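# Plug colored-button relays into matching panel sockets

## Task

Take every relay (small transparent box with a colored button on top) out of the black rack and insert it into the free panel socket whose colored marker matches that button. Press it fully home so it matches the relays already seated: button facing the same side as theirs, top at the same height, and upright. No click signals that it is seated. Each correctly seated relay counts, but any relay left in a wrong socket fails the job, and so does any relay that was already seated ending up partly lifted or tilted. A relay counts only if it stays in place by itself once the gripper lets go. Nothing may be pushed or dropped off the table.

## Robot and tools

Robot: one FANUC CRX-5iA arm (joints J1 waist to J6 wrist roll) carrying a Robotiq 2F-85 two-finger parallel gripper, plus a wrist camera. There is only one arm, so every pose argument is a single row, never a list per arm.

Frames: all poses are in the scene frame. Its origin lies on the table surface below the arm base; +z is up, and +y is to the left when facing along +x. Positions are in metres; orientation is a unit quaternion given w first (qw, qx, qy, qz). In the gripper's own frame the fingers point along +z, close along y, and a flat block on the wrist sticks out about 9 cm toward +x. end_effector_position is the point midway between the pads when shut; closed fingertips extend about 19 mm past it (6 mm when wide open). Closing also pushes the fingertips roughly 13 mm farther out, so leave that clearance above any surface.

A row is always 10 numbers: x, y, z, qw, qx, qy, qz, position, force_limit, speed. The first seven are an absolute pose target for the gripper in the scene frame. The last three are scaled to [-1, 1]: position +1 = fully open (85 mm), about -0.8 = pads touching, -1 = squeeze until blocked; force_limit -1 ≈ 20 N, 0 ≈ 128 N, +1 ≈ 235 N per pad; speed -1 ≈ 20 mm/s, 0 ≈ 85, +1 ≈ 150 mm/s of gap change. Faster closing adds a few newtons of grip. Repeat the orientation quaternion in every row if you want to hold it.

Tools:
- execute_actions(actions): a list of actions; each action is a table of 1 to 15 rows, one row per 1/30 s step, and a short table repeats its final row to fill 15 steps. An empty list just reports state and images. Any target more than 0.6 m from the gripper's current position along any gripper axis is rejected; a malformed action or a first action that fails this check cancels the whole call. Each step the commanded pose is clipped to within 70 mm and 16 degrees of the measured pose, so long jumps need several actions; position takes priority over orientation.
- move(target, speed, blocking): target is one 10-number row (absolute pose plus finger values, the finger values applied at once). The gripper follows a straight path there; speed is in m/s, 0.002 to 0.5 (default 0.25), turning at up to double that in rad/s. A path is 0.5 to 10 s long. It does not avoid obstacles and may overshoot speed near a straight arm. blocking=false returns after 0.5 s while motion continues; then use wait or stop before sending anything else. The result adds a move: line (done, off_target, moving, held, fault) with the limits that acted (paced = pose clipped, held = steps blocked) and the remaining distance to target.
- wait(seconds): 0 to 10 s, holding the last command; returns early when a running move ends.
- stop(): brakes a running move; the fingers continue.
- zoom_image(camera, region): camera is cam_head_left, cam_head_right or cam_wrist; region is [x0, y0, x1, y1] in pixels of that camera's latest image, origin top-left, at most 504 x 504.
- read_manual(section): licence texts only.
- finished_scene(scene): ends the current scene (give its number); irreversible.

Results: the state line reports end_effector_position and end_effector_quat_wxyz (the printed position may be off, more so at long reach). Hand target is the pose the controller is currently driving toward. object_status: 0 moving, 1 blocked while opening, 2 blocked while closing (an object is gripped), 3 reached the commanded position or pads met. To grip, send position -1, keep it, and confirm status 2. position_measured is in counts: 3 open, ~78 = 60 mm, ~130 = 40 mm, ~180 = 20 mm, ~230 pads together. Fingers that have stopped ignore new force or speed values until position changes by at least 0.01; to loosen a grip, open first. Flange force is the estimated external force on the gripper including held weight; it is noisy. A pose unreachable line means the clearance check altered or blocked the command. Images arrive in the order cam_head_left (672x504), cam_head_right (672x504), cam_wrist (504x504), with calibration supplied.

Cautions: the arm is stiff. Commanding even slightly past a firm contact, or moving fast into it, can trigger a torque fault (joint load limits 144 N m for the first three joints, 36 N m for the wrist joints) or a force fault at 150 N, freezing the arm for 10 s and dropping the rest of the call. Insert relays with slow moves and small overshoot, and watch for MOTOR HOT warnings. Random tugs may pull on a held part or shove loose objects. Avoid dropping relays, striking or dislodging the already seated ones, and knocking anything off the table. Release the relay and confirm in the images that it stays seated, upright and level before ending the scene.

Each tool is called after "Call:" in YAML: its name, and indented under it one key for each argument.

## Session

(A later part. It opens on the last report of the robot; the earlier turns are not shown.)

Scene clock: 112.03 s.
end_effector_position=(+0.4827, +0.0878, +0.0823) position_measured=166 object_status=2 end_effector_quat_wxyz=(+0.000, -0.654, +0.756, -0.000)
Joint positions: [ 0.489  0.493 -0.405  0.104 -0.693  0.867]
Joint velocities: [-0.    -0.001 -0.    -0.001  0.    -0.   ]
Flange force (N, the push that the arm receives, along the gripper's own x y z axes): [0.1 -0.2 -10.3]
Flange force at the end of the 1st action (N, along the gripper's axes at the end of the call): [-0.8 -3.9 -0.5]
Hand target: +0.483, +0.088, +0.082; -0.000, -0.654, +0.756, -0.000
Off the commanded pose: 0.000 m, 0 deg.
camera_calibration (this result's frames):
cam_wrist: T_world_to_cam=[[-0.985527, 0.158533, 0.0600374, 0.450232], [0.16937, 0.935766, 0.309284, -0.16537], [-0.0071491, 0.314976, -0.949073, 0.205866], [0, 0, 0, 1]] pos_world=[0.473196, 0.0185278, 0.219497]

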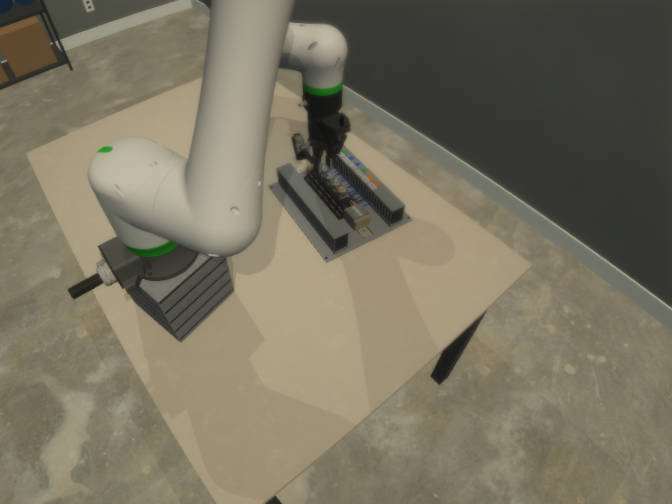

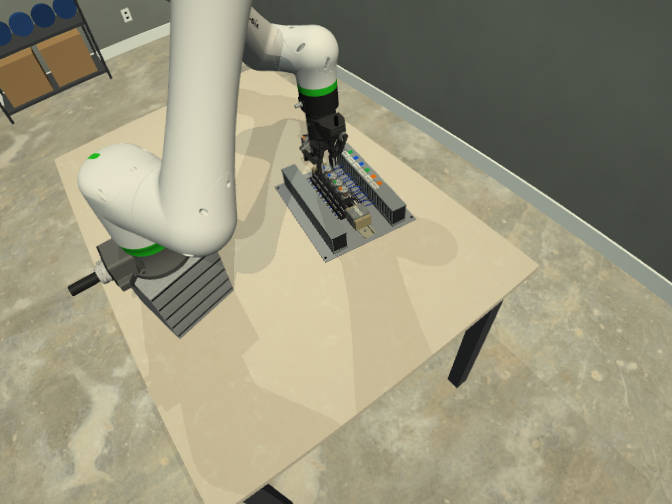

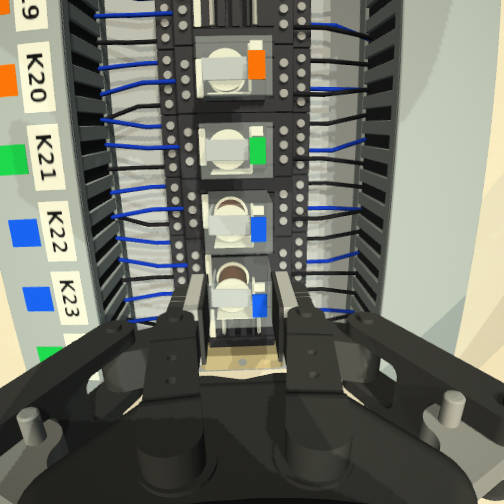

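In the slots.

Call:
execute_actions:
  actions:
    - [[0.4827,0.0878,0.0813,0,-0.654,0.7565,0,-1,-0.4,-0.3]]
    - [[0.4827,0.0878,0.080,0,-0.654,0.7565,0,-1,-0.4,-0.3]]
    - [[0.4827,0.0878,0.0787,0,-0.654,0.7565,0,-1,-0.4,-0.3]]
    - [[0.4827,0.0878,0.078,0,-0.654,0.7565,0,-1,-0.4,-0.3]]

Scene clock: 117.90 s.
end_effector_position=(+0.4827, +0.0878, +0.0780) position_measured=166 object_status=2 end_effector_quat_wxyz=(+0.000, -0.654, +0.756, -0.000)
Joint positions: [ 0.489  0.501 -0.406  0.105 -0.683  0.866]
Joint velocities: [-0.001  0.     0.     0.     0.001 -0.   ]
Flange force (N, the push that the arm receives, along the gripper's own x y z axes): [3.0 4.4 -37.1]
Flange force at the end of the 1st action (N, along the gripper's axes at the end of the call): [0.2 2.8 -32.9]
Flange force at the end of the 2nd action (N, along the gripper's axes at the end of the call): [0.9 0.0 -30.7]
Flange force at the end of the 3rd action (N, along the gripper's axes at the end of the call): [1.5 3.3 -29.9]
Hand target: +0.483, +0.088, +0.078; -0.000, -0.654, +0.756, -0.000
Off the commanded pose: 0.000 m, 0 deg.
camera_calibration (this result's frames):
cam_wrist: T_world_to_cam=[[-0.985525, 0.158536, 0.0600517, 0.450483], [0.169377, 0.935767, 0.309276, -0.164037], [-0.0071632, 0.314971, -0.949074, 0.201788], [0, 0, 0, 1]] pos_world=[0.473192, 0.0185261, 0.215192]

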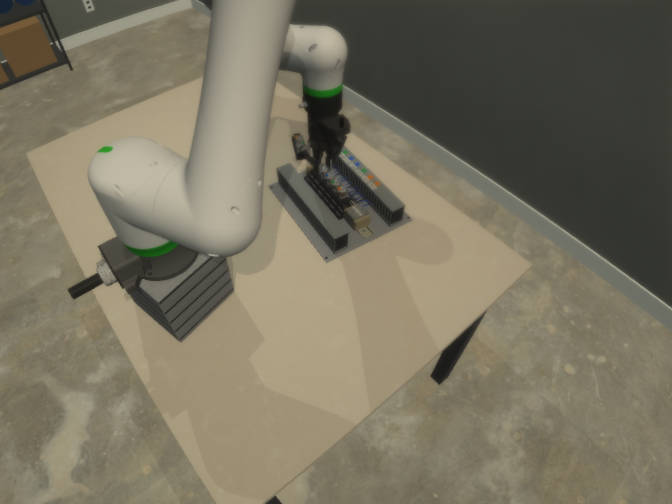

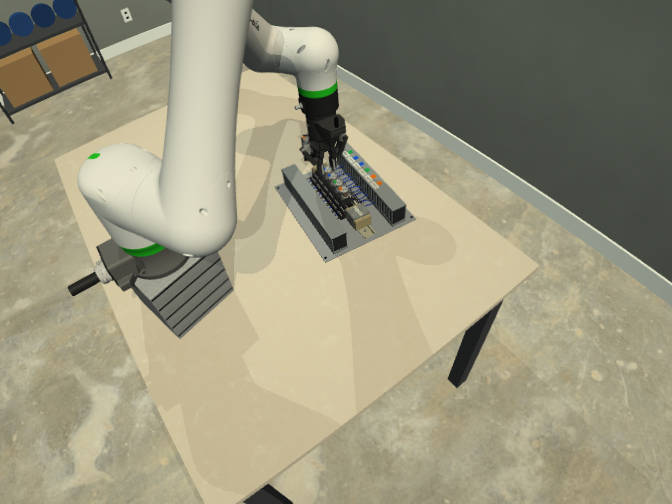

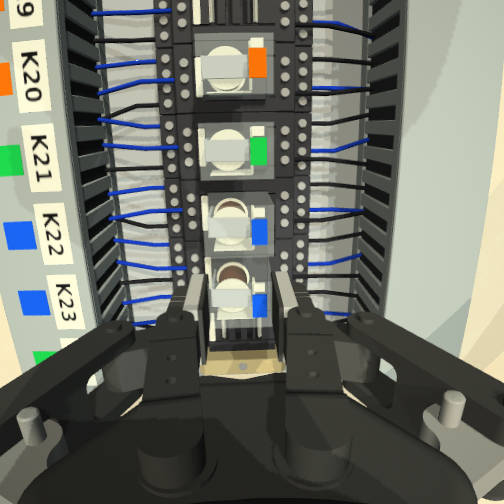

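Call:
execute_actions:
  actions:
    - [[0.4827,0.0878,0.0775,0,-0.654,0.7565,0,-1,-0.4,-0.3]]

Scene clock: 119.93 s.
end_effector_position=(+0.4827, +0.0878, +0.0775) position_measured=166 object_status=2 end_effector_quat_wxyz=(-0.000, -0.654, +0.756, +0.000)
Joint positions: [ 0.489  0.502 -0.406  0.106 -0.682  0.866]
Joint velocities: [ 0.    -0.002 -0.     0.    -0.    -0.   ]
Flange force (N, the push that the arm receives, along the gripper's own x y z axes): [1.0 5.9 -37.3]
Hand target: +0.483, +0.088, +0.078; -0.000, -0.654, +0.756, -0.000
Off the commanded pose: 0.000 m, 0 deg.
camera_calibration (this result's frames):
cam_wrist: T_world_to_cam=[[-0.985522, 0.158547, 0.0600752, 0.4505], [0.169394, 0.935766, 0.309269, -0.163883], [-0.00718278, 0.314968, -0.949075, 0.201314], [0, 0, 0, 1]] pos_world=[0.473185, 0.0185237, 0.214682]

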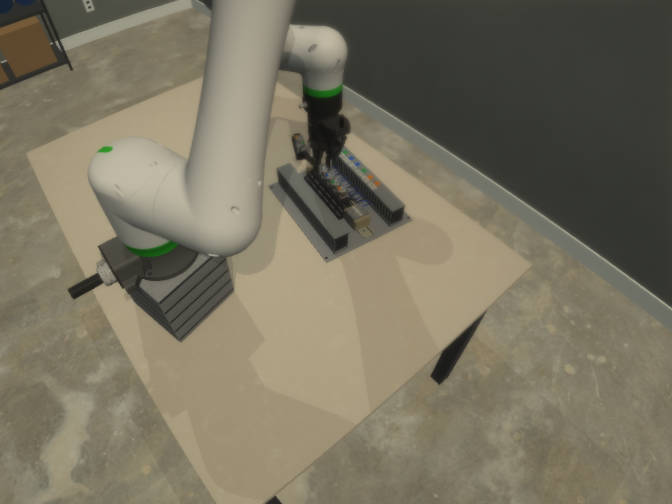

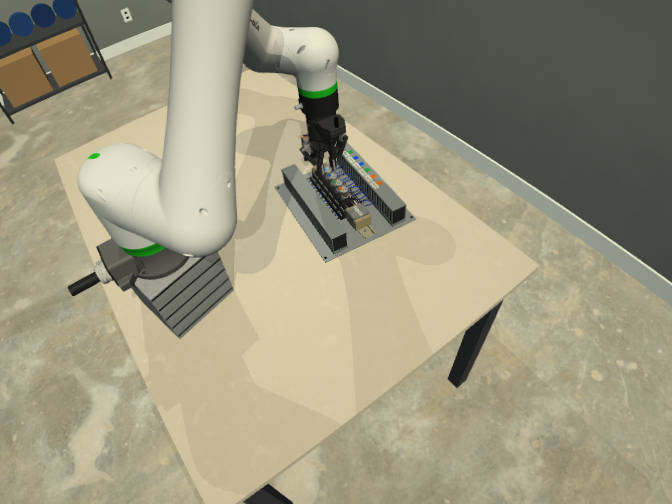

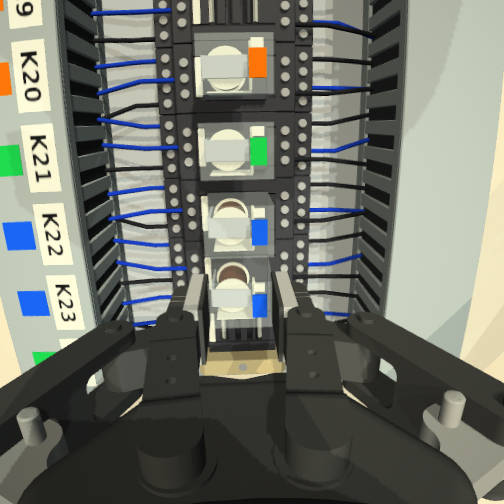

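Call:
execute_actions:
  actions:
    - [[0.4826,0.0878,0.077,0,-0.654,0.7565,0,-1,-0.4,-0.3]]

Scene clock: 122.07 s.
end_effector_position=(+0.4826, +0.0878, +0.0770) position_measured=166 object_status=2 end_effector_quat_wxyz=(+0.000, -0.654, +0.756, -0.000)
Joint positions: [ 0.489  0.503 -0.406  0.106 -0.681  0.866]
Joint velocities: [ 0.    -0.     0.     0.001  0.    -0.   ]
Flange force (N, the push that the arm receives, along the gripper's own x y z axes): [4.0 12.0 -70.2]
Hand target: +0.483, +0.088, +0.077; -0.000, -0.654, +0.756, -0.000
Off the commanded pose: 0.000 m, 0 deg.
camera_calibration (this result's frames):
cam_wrist: T_world_to_cam=[[-0.98553, 0.158539, 0.0599746, 0.450486], [0.169355, 0.935761, 0.309306, -0.163716], [-0.00708485, 0.314988, -0.949069, 0.200835], [0, 0, 0, 1]] pos_world=[0.473117, 0.018519, 0.214227]

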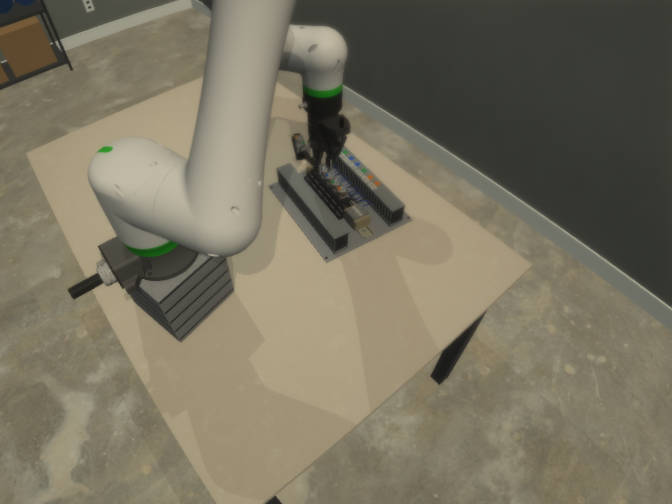

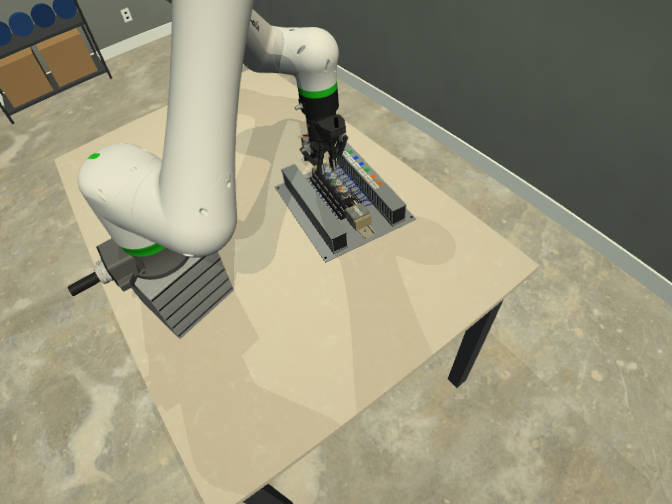

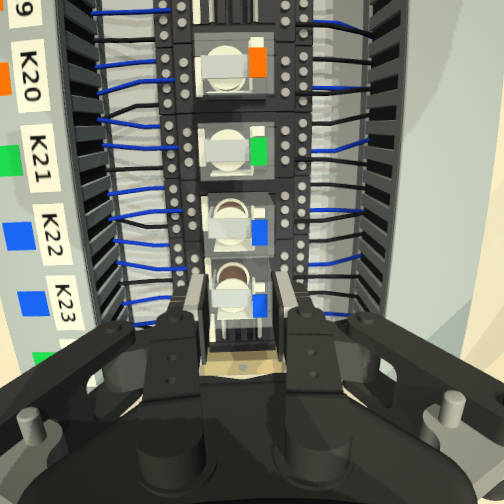

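Seated. Release and go to orange.

Call:
execute_actions:
  actions:
    - [[0.4826,0.0878,0.0776,0,-0.654,0.7565,0,0,-0.4,0.3]]
    - [[0.4826,0.0878,0.0776,0,-0.654,0.7565,0,0,-0.4,0.3]]

Call:
move:
  target: [0.4826,0.0878,0.135,0,-0.654,0.7565,0,0,-0.4,0.3]
  speed: 0.15

Call:
move:
  target: [0.5327,0.2672,0.13,0,-0.515,0.8572,0,0,-0.4,0.3]
  speed: 0.3

Call:
move:
  target: [0.5327,0.2672,0.075,0,-0.515,0.8572,0,0,-0.4,0.3]
  speed: 0.15

Call:
zoom_image:
  camera: "cam_wrist"
  region: [140,130,350,370]

Scene clock: 128.43 s.
end_effector_position=(+0.4826, +0.0878, +0.0776) position_measured=129 object_status=3 end_effector_quat_wxyz=(-0.000, -0.654, +0.757, +0.000)
Joint positions: [ 0.489  0.502 -0.406  0.106 -0.682  0.866]
Joint velocities: [ 0.    -0.001 -0.    -0.    -0.    -0.001]
Flange force (N, the push that the arm receives, along the gripper's own x y z axes): [0.2 0.6 0.1]
Flange force at the end of the 1st action (N, along the gripper's axes at the end of the call): [1.4 1.3 1.5]
Hand target: +0.483, +0.088, +0.078; +0.000, -0.654, +0.756, +0.000
Off the commanded pose: 0.000 m, 0 deg.
camera_calibration (this result's frames):
cam_wrist: T_world_to_cam=[[-0.9855, 0.158683, 0.0600713, 0.450375], [0.169523, 0.935742, 0.309272, -0.16396], [-0.00713508, 0.314971, -0.949075, 0.201384], [0, 0, 0, 1]] pos_world=[0.473076, 0.0185275, 0.214782]

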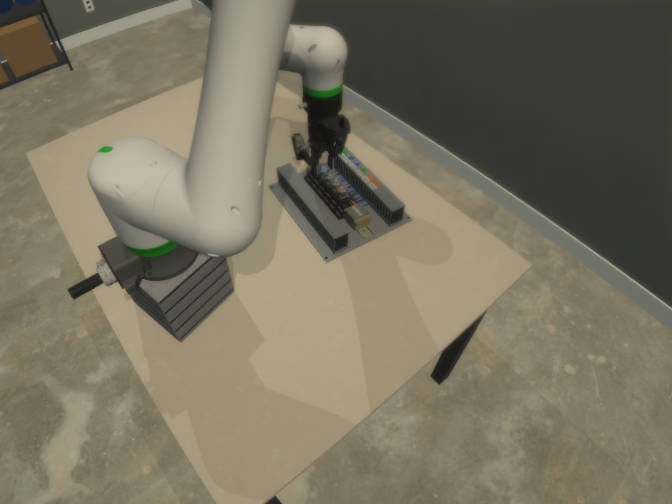

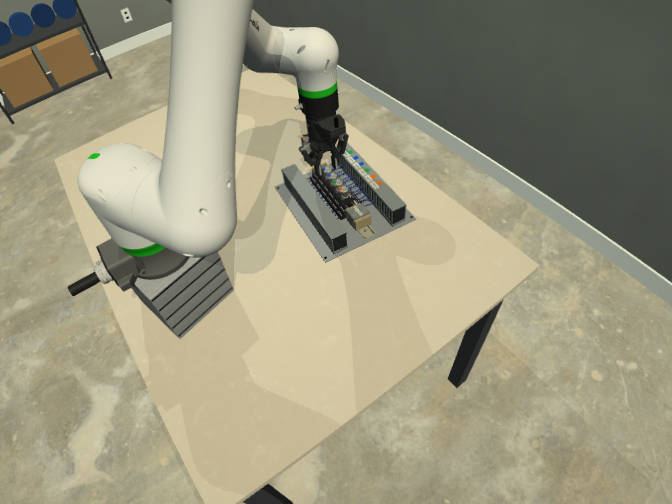

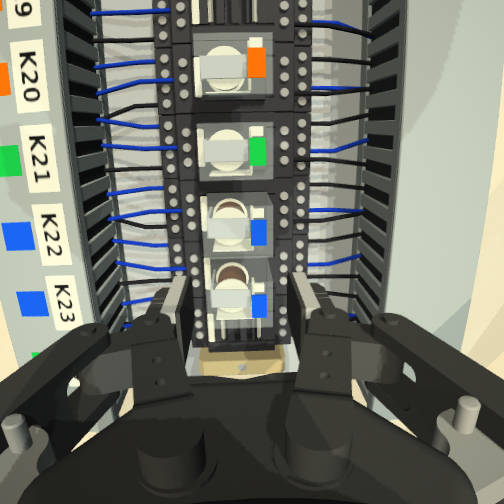

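Scene clock: 129.20 s.
end_effector_position=(+0.4826, +0.0878, +0.1349) position_measured=129 object_status=3 end_effector_quat_wxyz=(-0.000, -0.654, +0.756, +0.000)
Joint positions: [ 0.497  0.394 -0.382  0.091 -0.815  0.877]
Joint velocities: [-0.    -0.001  0.    -0.001 -0.     0.   ]
Flange force (N, the push that the arm receives, along the gripper's own x y z axes): [0.6 1.6 1.1]
Hand target: +0.483, +0.088, +0.135; +0.000, -0.654, +0.756, +0.000
Off the commanded pose: 0.000 m, 0 deg.
move: done
camera_calibration (this result's frames):
cam_wrist: T_world_to_cam=[[-0.985523, 0.158482, 0.0602257, 0.446935], [0.16938, 0.935759, 0.309299, -0.181651], [-0.00733862, 0.315022, -0.949056, 0.255821], [0, 0, 0, 1]] pos_world=[0.47311, 0.0185611, 0.272055]

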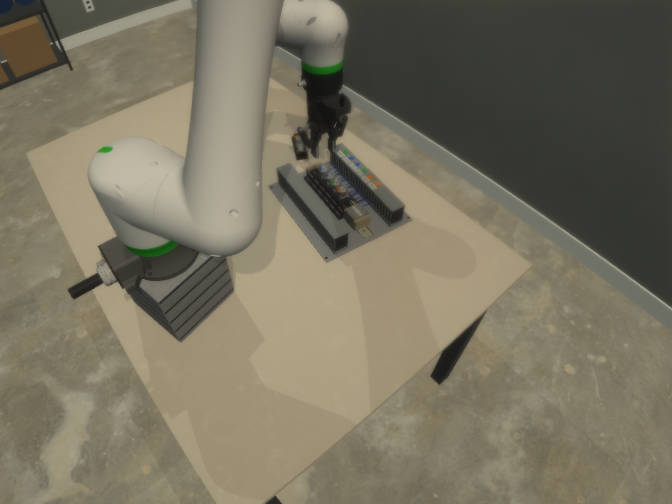

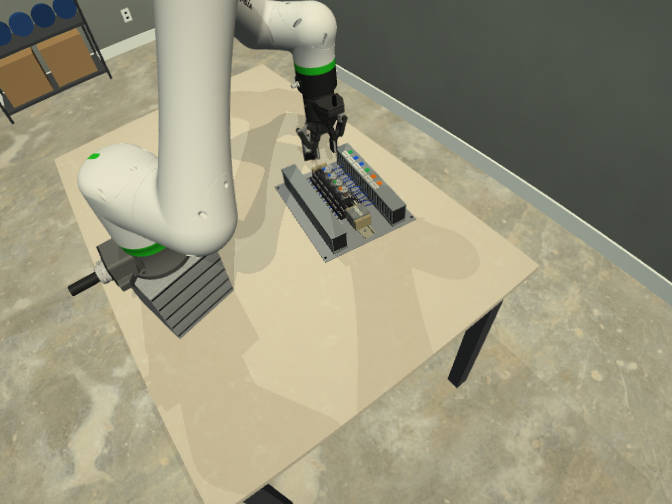

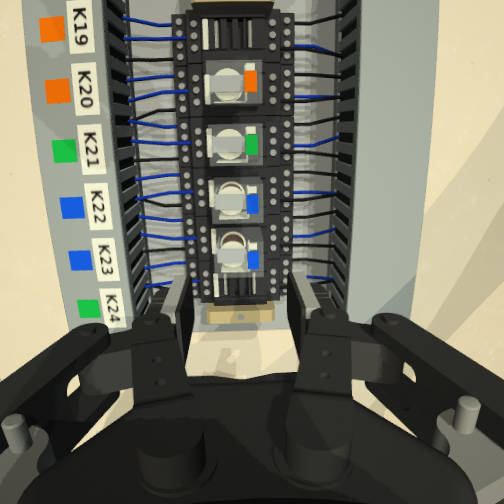

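Scene clock: 130.27 s.
end_effector_position=(+0.5335, +0.2667, +0.1300) position_measured=129 object_status=3 end_effector_quat_wxyz=(-0.000, -0.515, +0.857, -0.000)
Joint positions: [ 0.722  0.637 -0.035  0.077 -0.933  0.325]
Joint velocities: [ 0.001  0.002  0.001  0.    -0.     0.   ]
Flange force (N, the push that the arm receives, along the gripper's own x y z axes): [-0.7 -2.6 -0.4]
Hand target: +0.533, +0.267, +0.130; -0.000, -0.515, +0.857, -0.000
Off the commanded pose: 0.001 m, 0 deg.
move: done
camera_calibration (this result's frames):
cam_wrist: T_world_to_cam=[[-0.874501, 0.48137, 0.0594288, 0.323776], [0.474663, 0.824179, 0.308909, -0.48921], [0.0997196, 0.29835, -0.949233, 0.142586], [0, 0, 0, 1]] pos_world=[0.501134, 0.2048, 0.267227]

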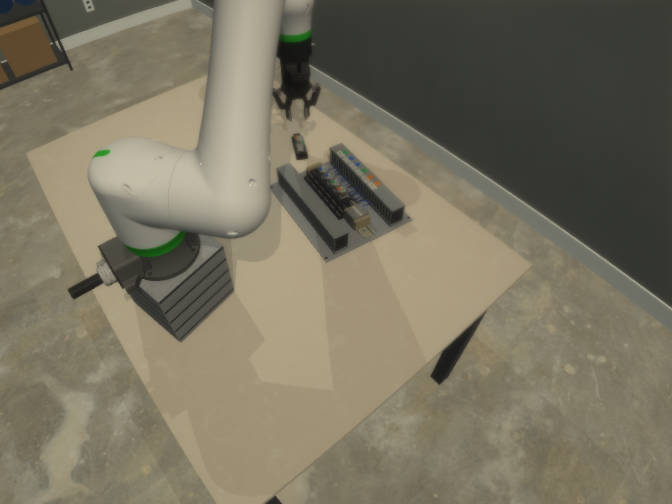

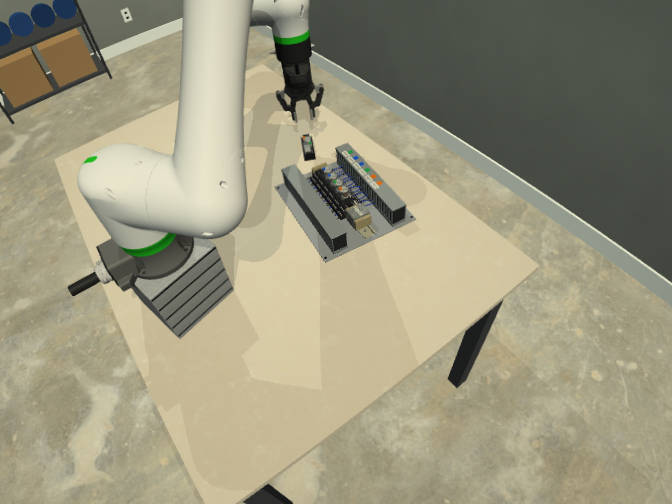

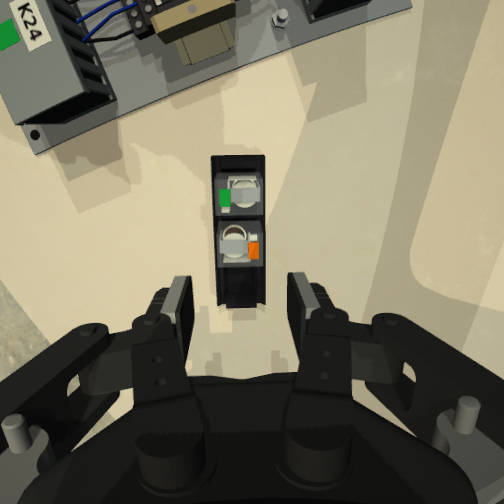

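Scene clock: 131.03 s.
end_effector_position=(+0.5326, +0.2671, +0.0750) position_measured=129 object_status=3 end_effector_quat_wxyz=(-0.000, -0.515, +0.857, -0.000)
Joint positions: [ 0.717  0.72  -0.055  0.083 -0.829  0.319]
Joint velocities: [ 0.     0.    -0.    -0.001 -0.    -0.   ]
Flange force (N, the push that the arm receives, along the gripper's own x y z axes): [-2.4 -0.7 1.8]
Hand target: +0.533, +0.267, +0.075; +0.000, -0.515, +0.857, -0.000
Off the commanded pose: 0.000 m, 0 deg.
move: done
camera_calibration (this result's frames):
cam_wrist: T_world_to_cam=[[-0.874439, 0.481404, 0.060058, 0.325997], [0.474865, 0.824004, 0.309064, -0.472134], [0.0992966, 0.298777, -0.949143, 0.0904718], [0, 0, 0, 1]] pos_world=[0.50028, 0.205073, 0.212211]

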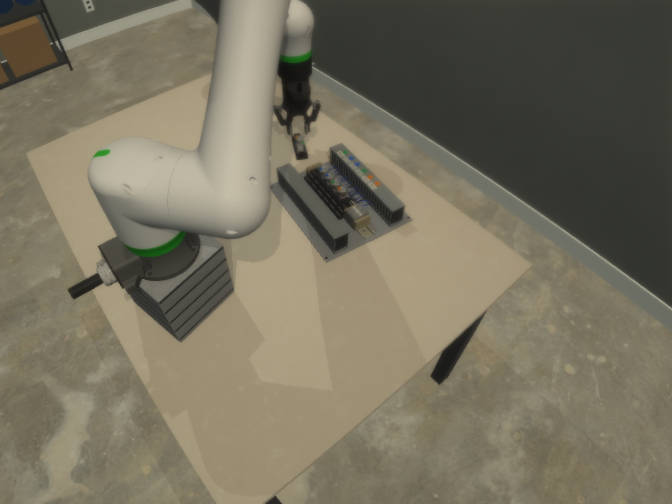

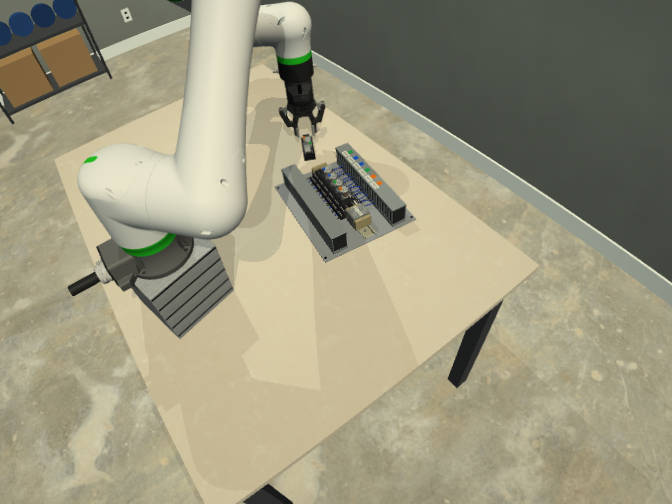

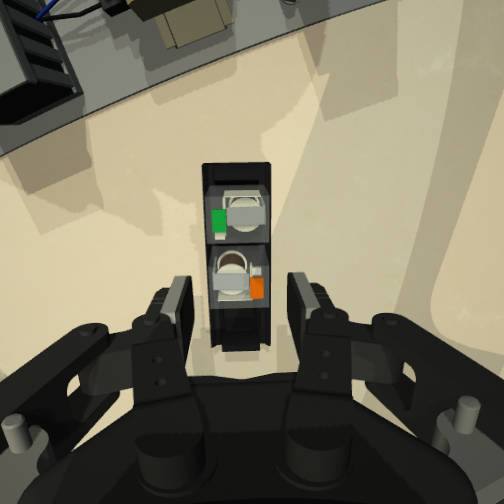

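Region (140, 130, 350, 370) of cam_wrist's 504x504 image, scaled by 2.100, with more detail than that image has; it fills the left 441 columns of this view, and the rest is white.

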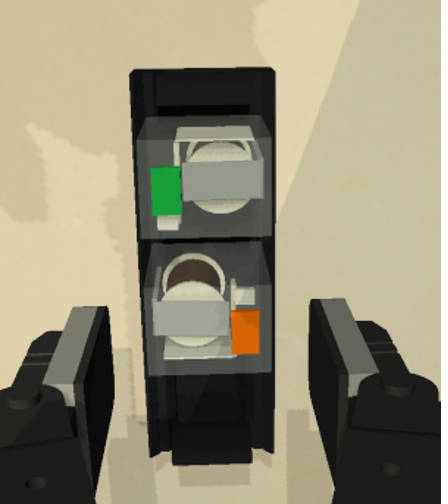

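Call:
execute_actions:
  actions:
    - [[0.5327,0.2673,0.065,0,-0.515,0.8572,0,0,-0.4,0.3]]
    - [[0.5327,0.2673,0.057,0,-0.515,0.8572,0,0,-0.4,0.3]]
    - [[0.5327,0.2673,0.0573,0,-0.515,0.8572,0,-1,-0.4,-0.3]]
    - [[0.5327,0.2673,0.0573,0,-0.515,0.8572,0,-1,-0.4,-0.3]]

Call:
zoom_image:
  camera: "cam_wrist"
  region: [140,130,350,370]

Scene clock: 138.80 s.
end_effector_position=(+0.5327, +0.2673, +0.0573) position_measured=167 object_status=2 end_effector_quat_wxyz=(+0.000, -0.515, +0.857, +0.000)
Joint positions: [ 0.716  0.75  -0.057  0.085 -0.797  0.317]
Joint velocities: [-0.     0.     0.     0.001  0.     0.   ]
Flange force (N, the push that the arm receives, along the gripper's own x y z axes): [-2.5 -1.3 -0.3]
Flange force at the end of the 1st action (N, along the gripper's axes at the end of the call): [0.2 1.3 -0.3]
Flange force at the end of the 2nd action (N, along the gripper's axes at the end of the call): [-5.1 -3.6 1.2]
Flange force at the end of the 3rd action (N, along the gripper's axes at the end of the call): [2.8 1.8 -3.4]
Hand target: +0.533, +0.267, +0.057; -0.000, -0.515, +0.857, +0.000
Off the commanded pose: 0.000 m, 0 deg.
camera_calibration (this result's frames):
cam_wrist: T_world_to_cam=[[-0.874415, 0.481447, 0.060068, 0.327055], [0.474886, 0.82391, 0.309283, -0.466923], [0.0994127, 0.298967, -0.949071, 0.0734641], [0, 0, 0, 1]] pos_world=[0.500413, 0.20528, 0.194489]

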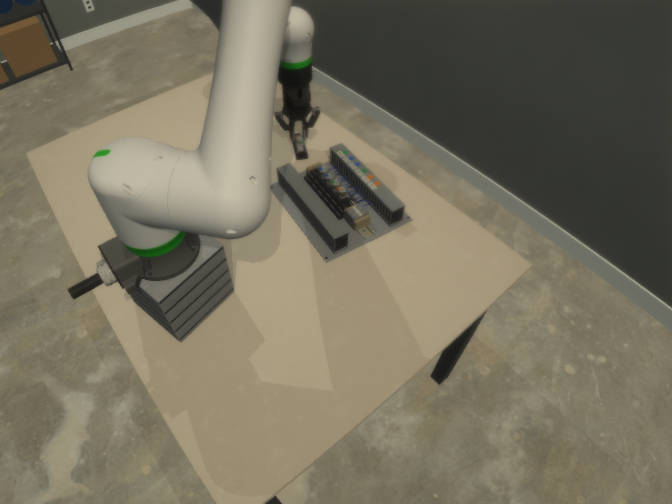

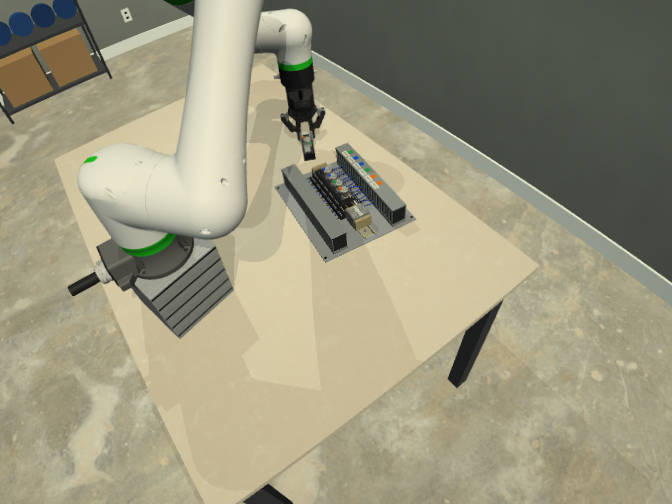

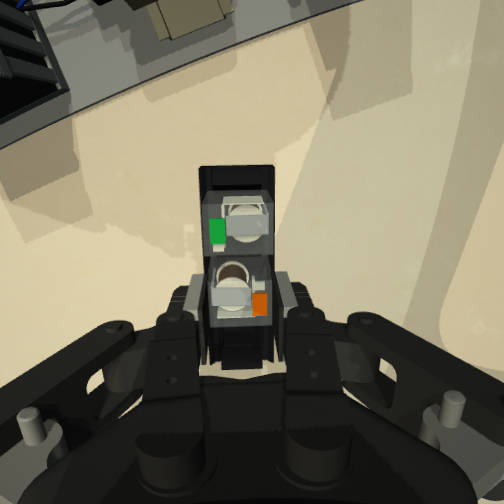

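Region (140, 130, 350, 370) of cam_wrist's 504x504 image, scaled by 2.100, with more detail than that image has; it fills the left 441 columns of this view, and the rest is white.

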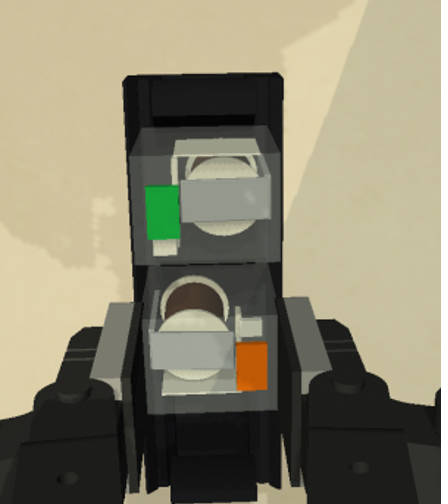

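Call:
move:
  target: [0.5327,0.2673,0.135,0,-0.515,0.8572,0,-1,-0.4,-0.3]
  speed: 0.15

Call:
move:
  target: [0.4653,-0.0313,0.135,0,-0.654,0.7565,0,-1,-0.4,-0.3]
  speed: 0.3

Call:
zoom_image:
  camera: "cam_wrist"
  region: [140,130,350,370]

Call:
move:
  target: [0.4653,-0.0313,0.090,0,-0.654,0.7565,0,-1,-0.4,-0.3]
  speed: 0.08

Call:
zoom_image:
  camera: "cam_wrist"
  region: [140,130,350,370]

Scene clock: 150.97 s.
end_effector_position=(+0.5327, +0.2673, +0.1349) position_measured=167 object_status=2 end_effector_quat_wxyz=(-0.000, -0.515, +0.857, +0.000)
Joint positions: [ 0.724  0.629 -0.033  0.075 -0.942  0.325]
Joint velocities: [ 0.  0.  0. -0.  0. -0.]
Flange force (N, the push that the arm receives, along the gripper's own x y z axes): [-2.3 -1.8 0.7]
Hand target: +0.533, +0.267, +0.135; -0.000, -0.515, +0.857, +0.000
Off the commanded pose: 0.000 m, 0 deg.
move: done
camera_calibration (this result's frames):
cam_wrist: T_world_to_cam=[[-0.874469, 0.481325, 0.0602473, 0.32238], [0.474832, 0.823971, 0.309203, -0.490907], [0.0991852, 0.298996, -0.949086, 0.147167], [0, 0, 0, 1]] pos_world=[0.500413, 0.205321, 0.272041]

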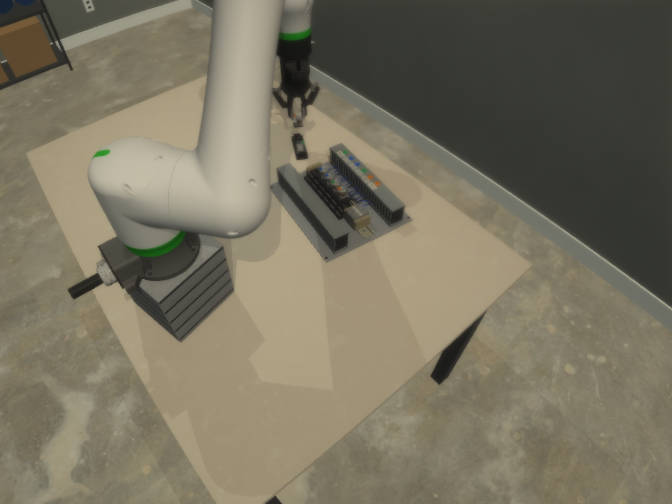

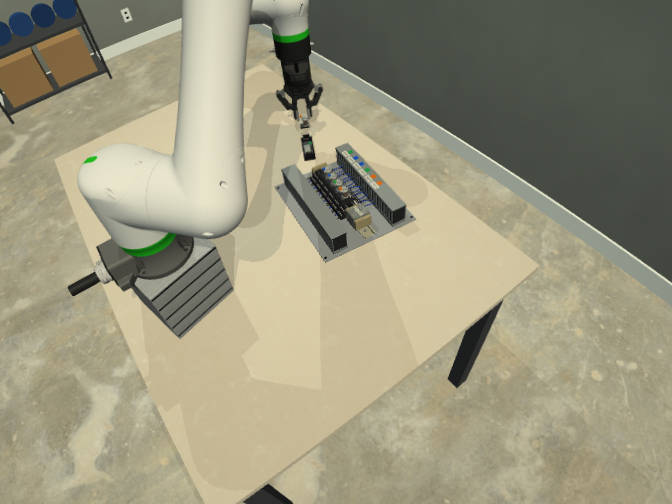

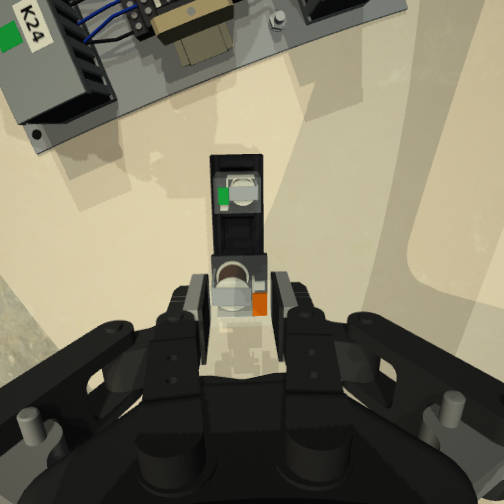

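Scene clock: 152.43 s.
end_effector_position=(+0.4640, -0.0304, +0.1352) position_measured=167 object_status=2 end_effector_quat_wxyz=(+0.000, -0.654, +0.757, +0.001)
Joint positions: [ 0.27   0.319 -0.466  0.094 -0.789  1.101]
Joint velocities: [-0.001  0.005  0.002 -0.001 -0.     0.001]
Flange force (N, the push that the arm receives, along the gripper's own x y z axes): [-0.8 -0.9 0.1]
Hand target: +0.464, -0.030, +0.135; +0.000, -0.654, +0.757, +0.001
Off the commanded pose: 0.002 m, 0 deg.
move: done
camera_calibration (this result's frames):
cam_wrist: T_world_to_cam=[[-0.985496, 0.158532, 0.0605428, 0.4473], [0.169539, 0.935255, 0.310731, -0.068241], [-0.00736224, 0.316489, -0.948568, 0.293235], [0, 0, 0, 1]] pos_world=[0.454541, -0.099894, 0.272277]

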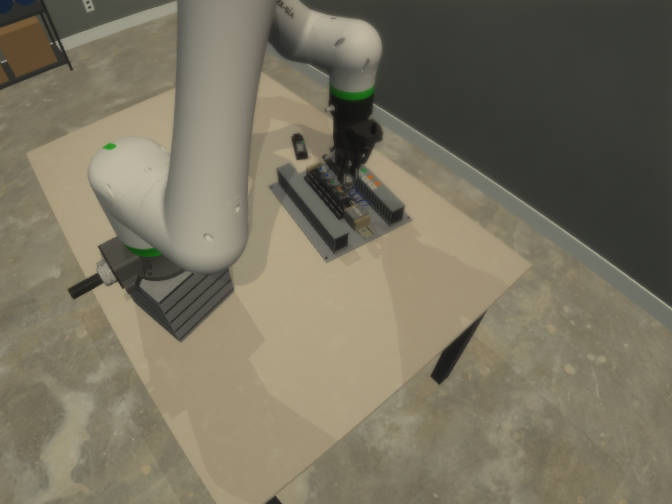

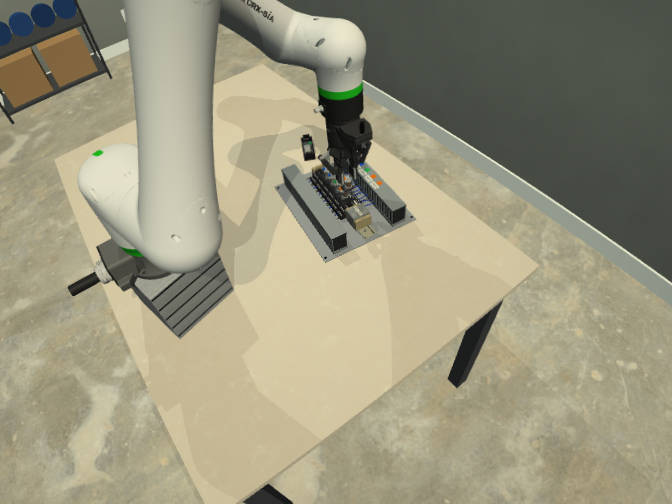

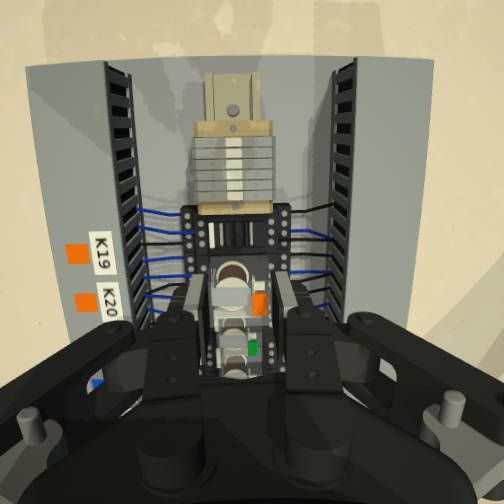

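Region (140, 130, 350, 370) of cam_wrist's 504x504 image, scaled by 2.100, with more detail than that image has; it fills the left 441 columns of this view, and the rest is white.

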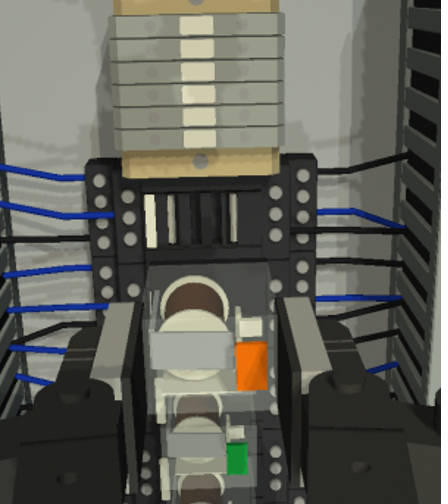

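Scene clock: 153.30 s.
end_effector_position=(+0.4652, -0.0313, +0.0901) position_measured=167 object_status=2 end_effector_quat_wxyz=(-0.000, -0.654, +0.757, -0.000)
Joint positions: [ 0.261  0.411 -0.485  0.109 -0.679  1.091]
Joint velocities: [-0.     0.002  0.001  0.     0.    -0.   ]
Flange force (N, the push that the arm receives, along the gripper's own x y z axes): [-0.9 0.0 0.1]
Hand target: +0.465, -0.031, +0.090; -0.000, -0.654, +0.757, -0.000
Off the commanded pose: 0.000 m, 0 deg.
move: done
camera_calibration (this result's frames):
cam_wrist: T_world_to_cam=[[-0.985516, 0.158604, 0.0600216, 0.451439], [0.169432, 0.935781, 0.309204, -0.0533374], [-0.00712613, 0.314895, -0.9491, 0.250628], [0, 0, 0, 1]] pos_world=[0.455723, -0.100609, 0.227267]

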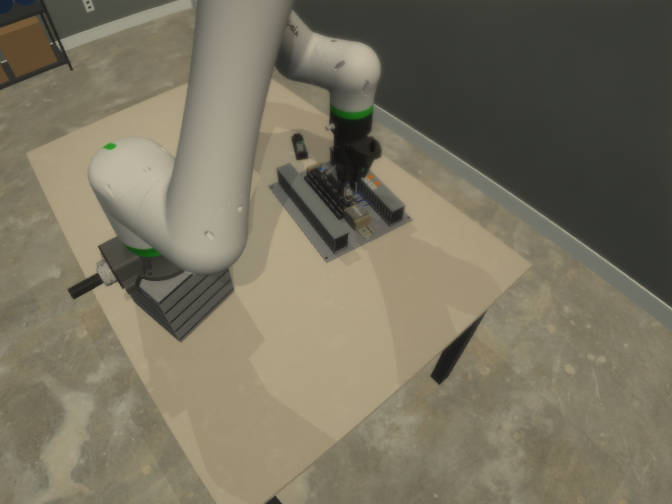

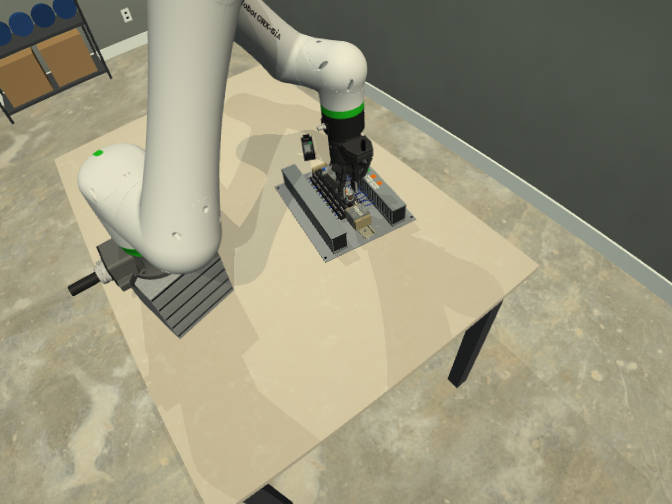

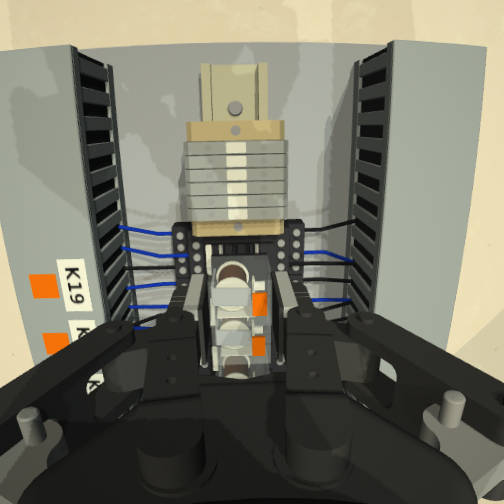

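Region (140, 130, 350, 370) of cam_wrist's 504x504 image, scaled by 2.100, with more detail than that image has; it fills the left 441 columns of this view, and the rest is white.

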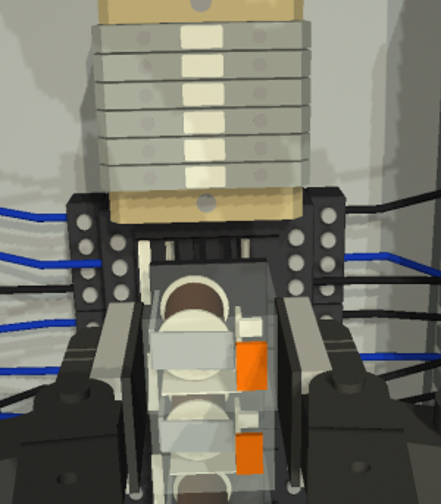

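Call:
execute_actions:
  actions:
    - [[0.4649,-0.0338,0.090,0,-0.654,0.7565,0,-1,-0.4,-0.3]]
    - [[0.4649,-0.0338,0.090,0,-0.654,0.7565,0,-1,-0.4,-0.3]]

Call:
zoom_image:
  camera: "cam_wrist"
  region: [140,160,350,400]

Scene clock: 163.93 s.
end_effector_position=(+0.4649, -0.0338, +0.0900) position_measured=167 object_status=2 end_effector_quat_wxyz=(+0.000, -0.654, +0.757, +0.000)
Joint positions: [ 0.256  0.41  -0.486  0.109 -0.678  1.097]
Joint velocities: [-0.     0.001  0.001  0.001  0.001 -0.   ]
Flange force (N, the push that the arm receives, along the gripper's own x y z axes): [0.8 -1.1 -0.1]
Flange force at the end of the 1st action (N, along the gripper's axes at the end of the call): [0.5 2.0 -0.4]
Hand target: +0.465, -0.034, +0.090; +0.000, -0.654, +0.756, +0.000
Off the commanded pose: 0.000 m, 0 deg.
camera_calibration (this result's frames):
cam_wrist: T_world_to_cam=[[-0.985521, 0.158559, 0.0600663, 0.451488], [0.169403, 0.935756, 0.309294, -0.0509598], [-0.0071661, 0.314991, -0.949068, 0.251339], [0, 0, 0, 1]] pos_world=[0.455384, -0.103071, 0.22718]

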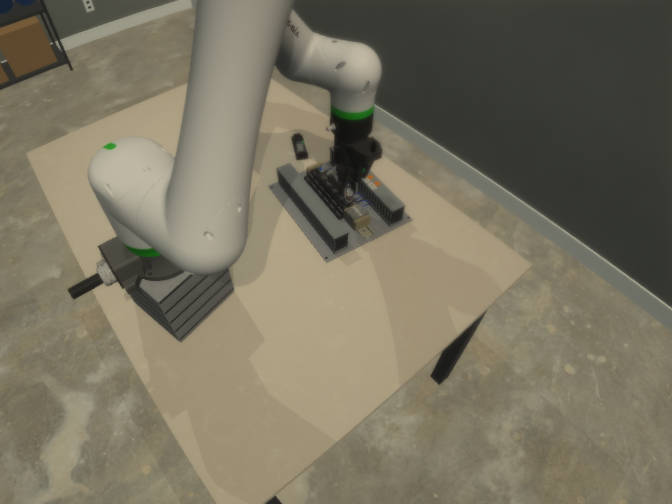

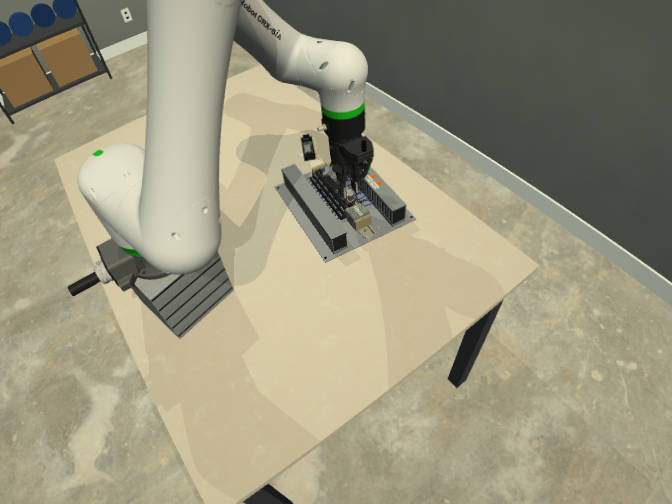

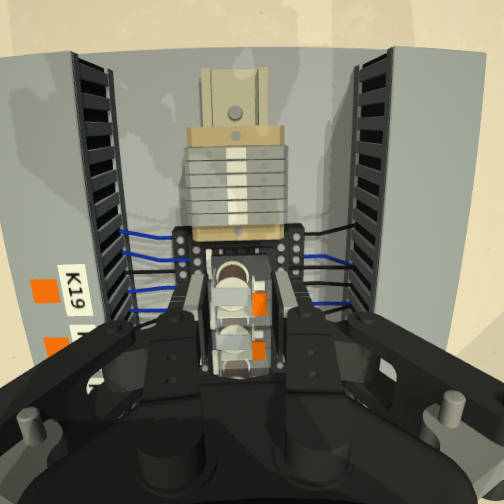

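Region (140, 160, 350, 400) of cam_wrist's 504x504 image, scaled by 2.100, with more detail than that image has; it fills the left 441 columns of this view, and the rest is white.

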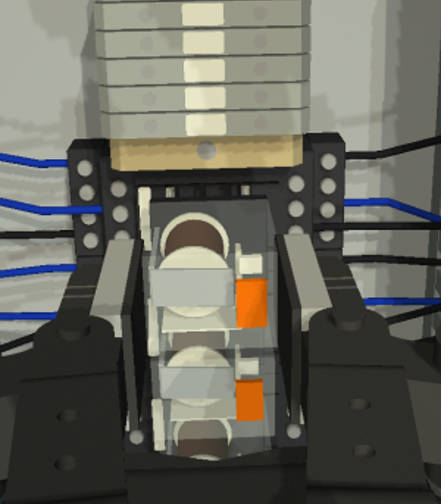

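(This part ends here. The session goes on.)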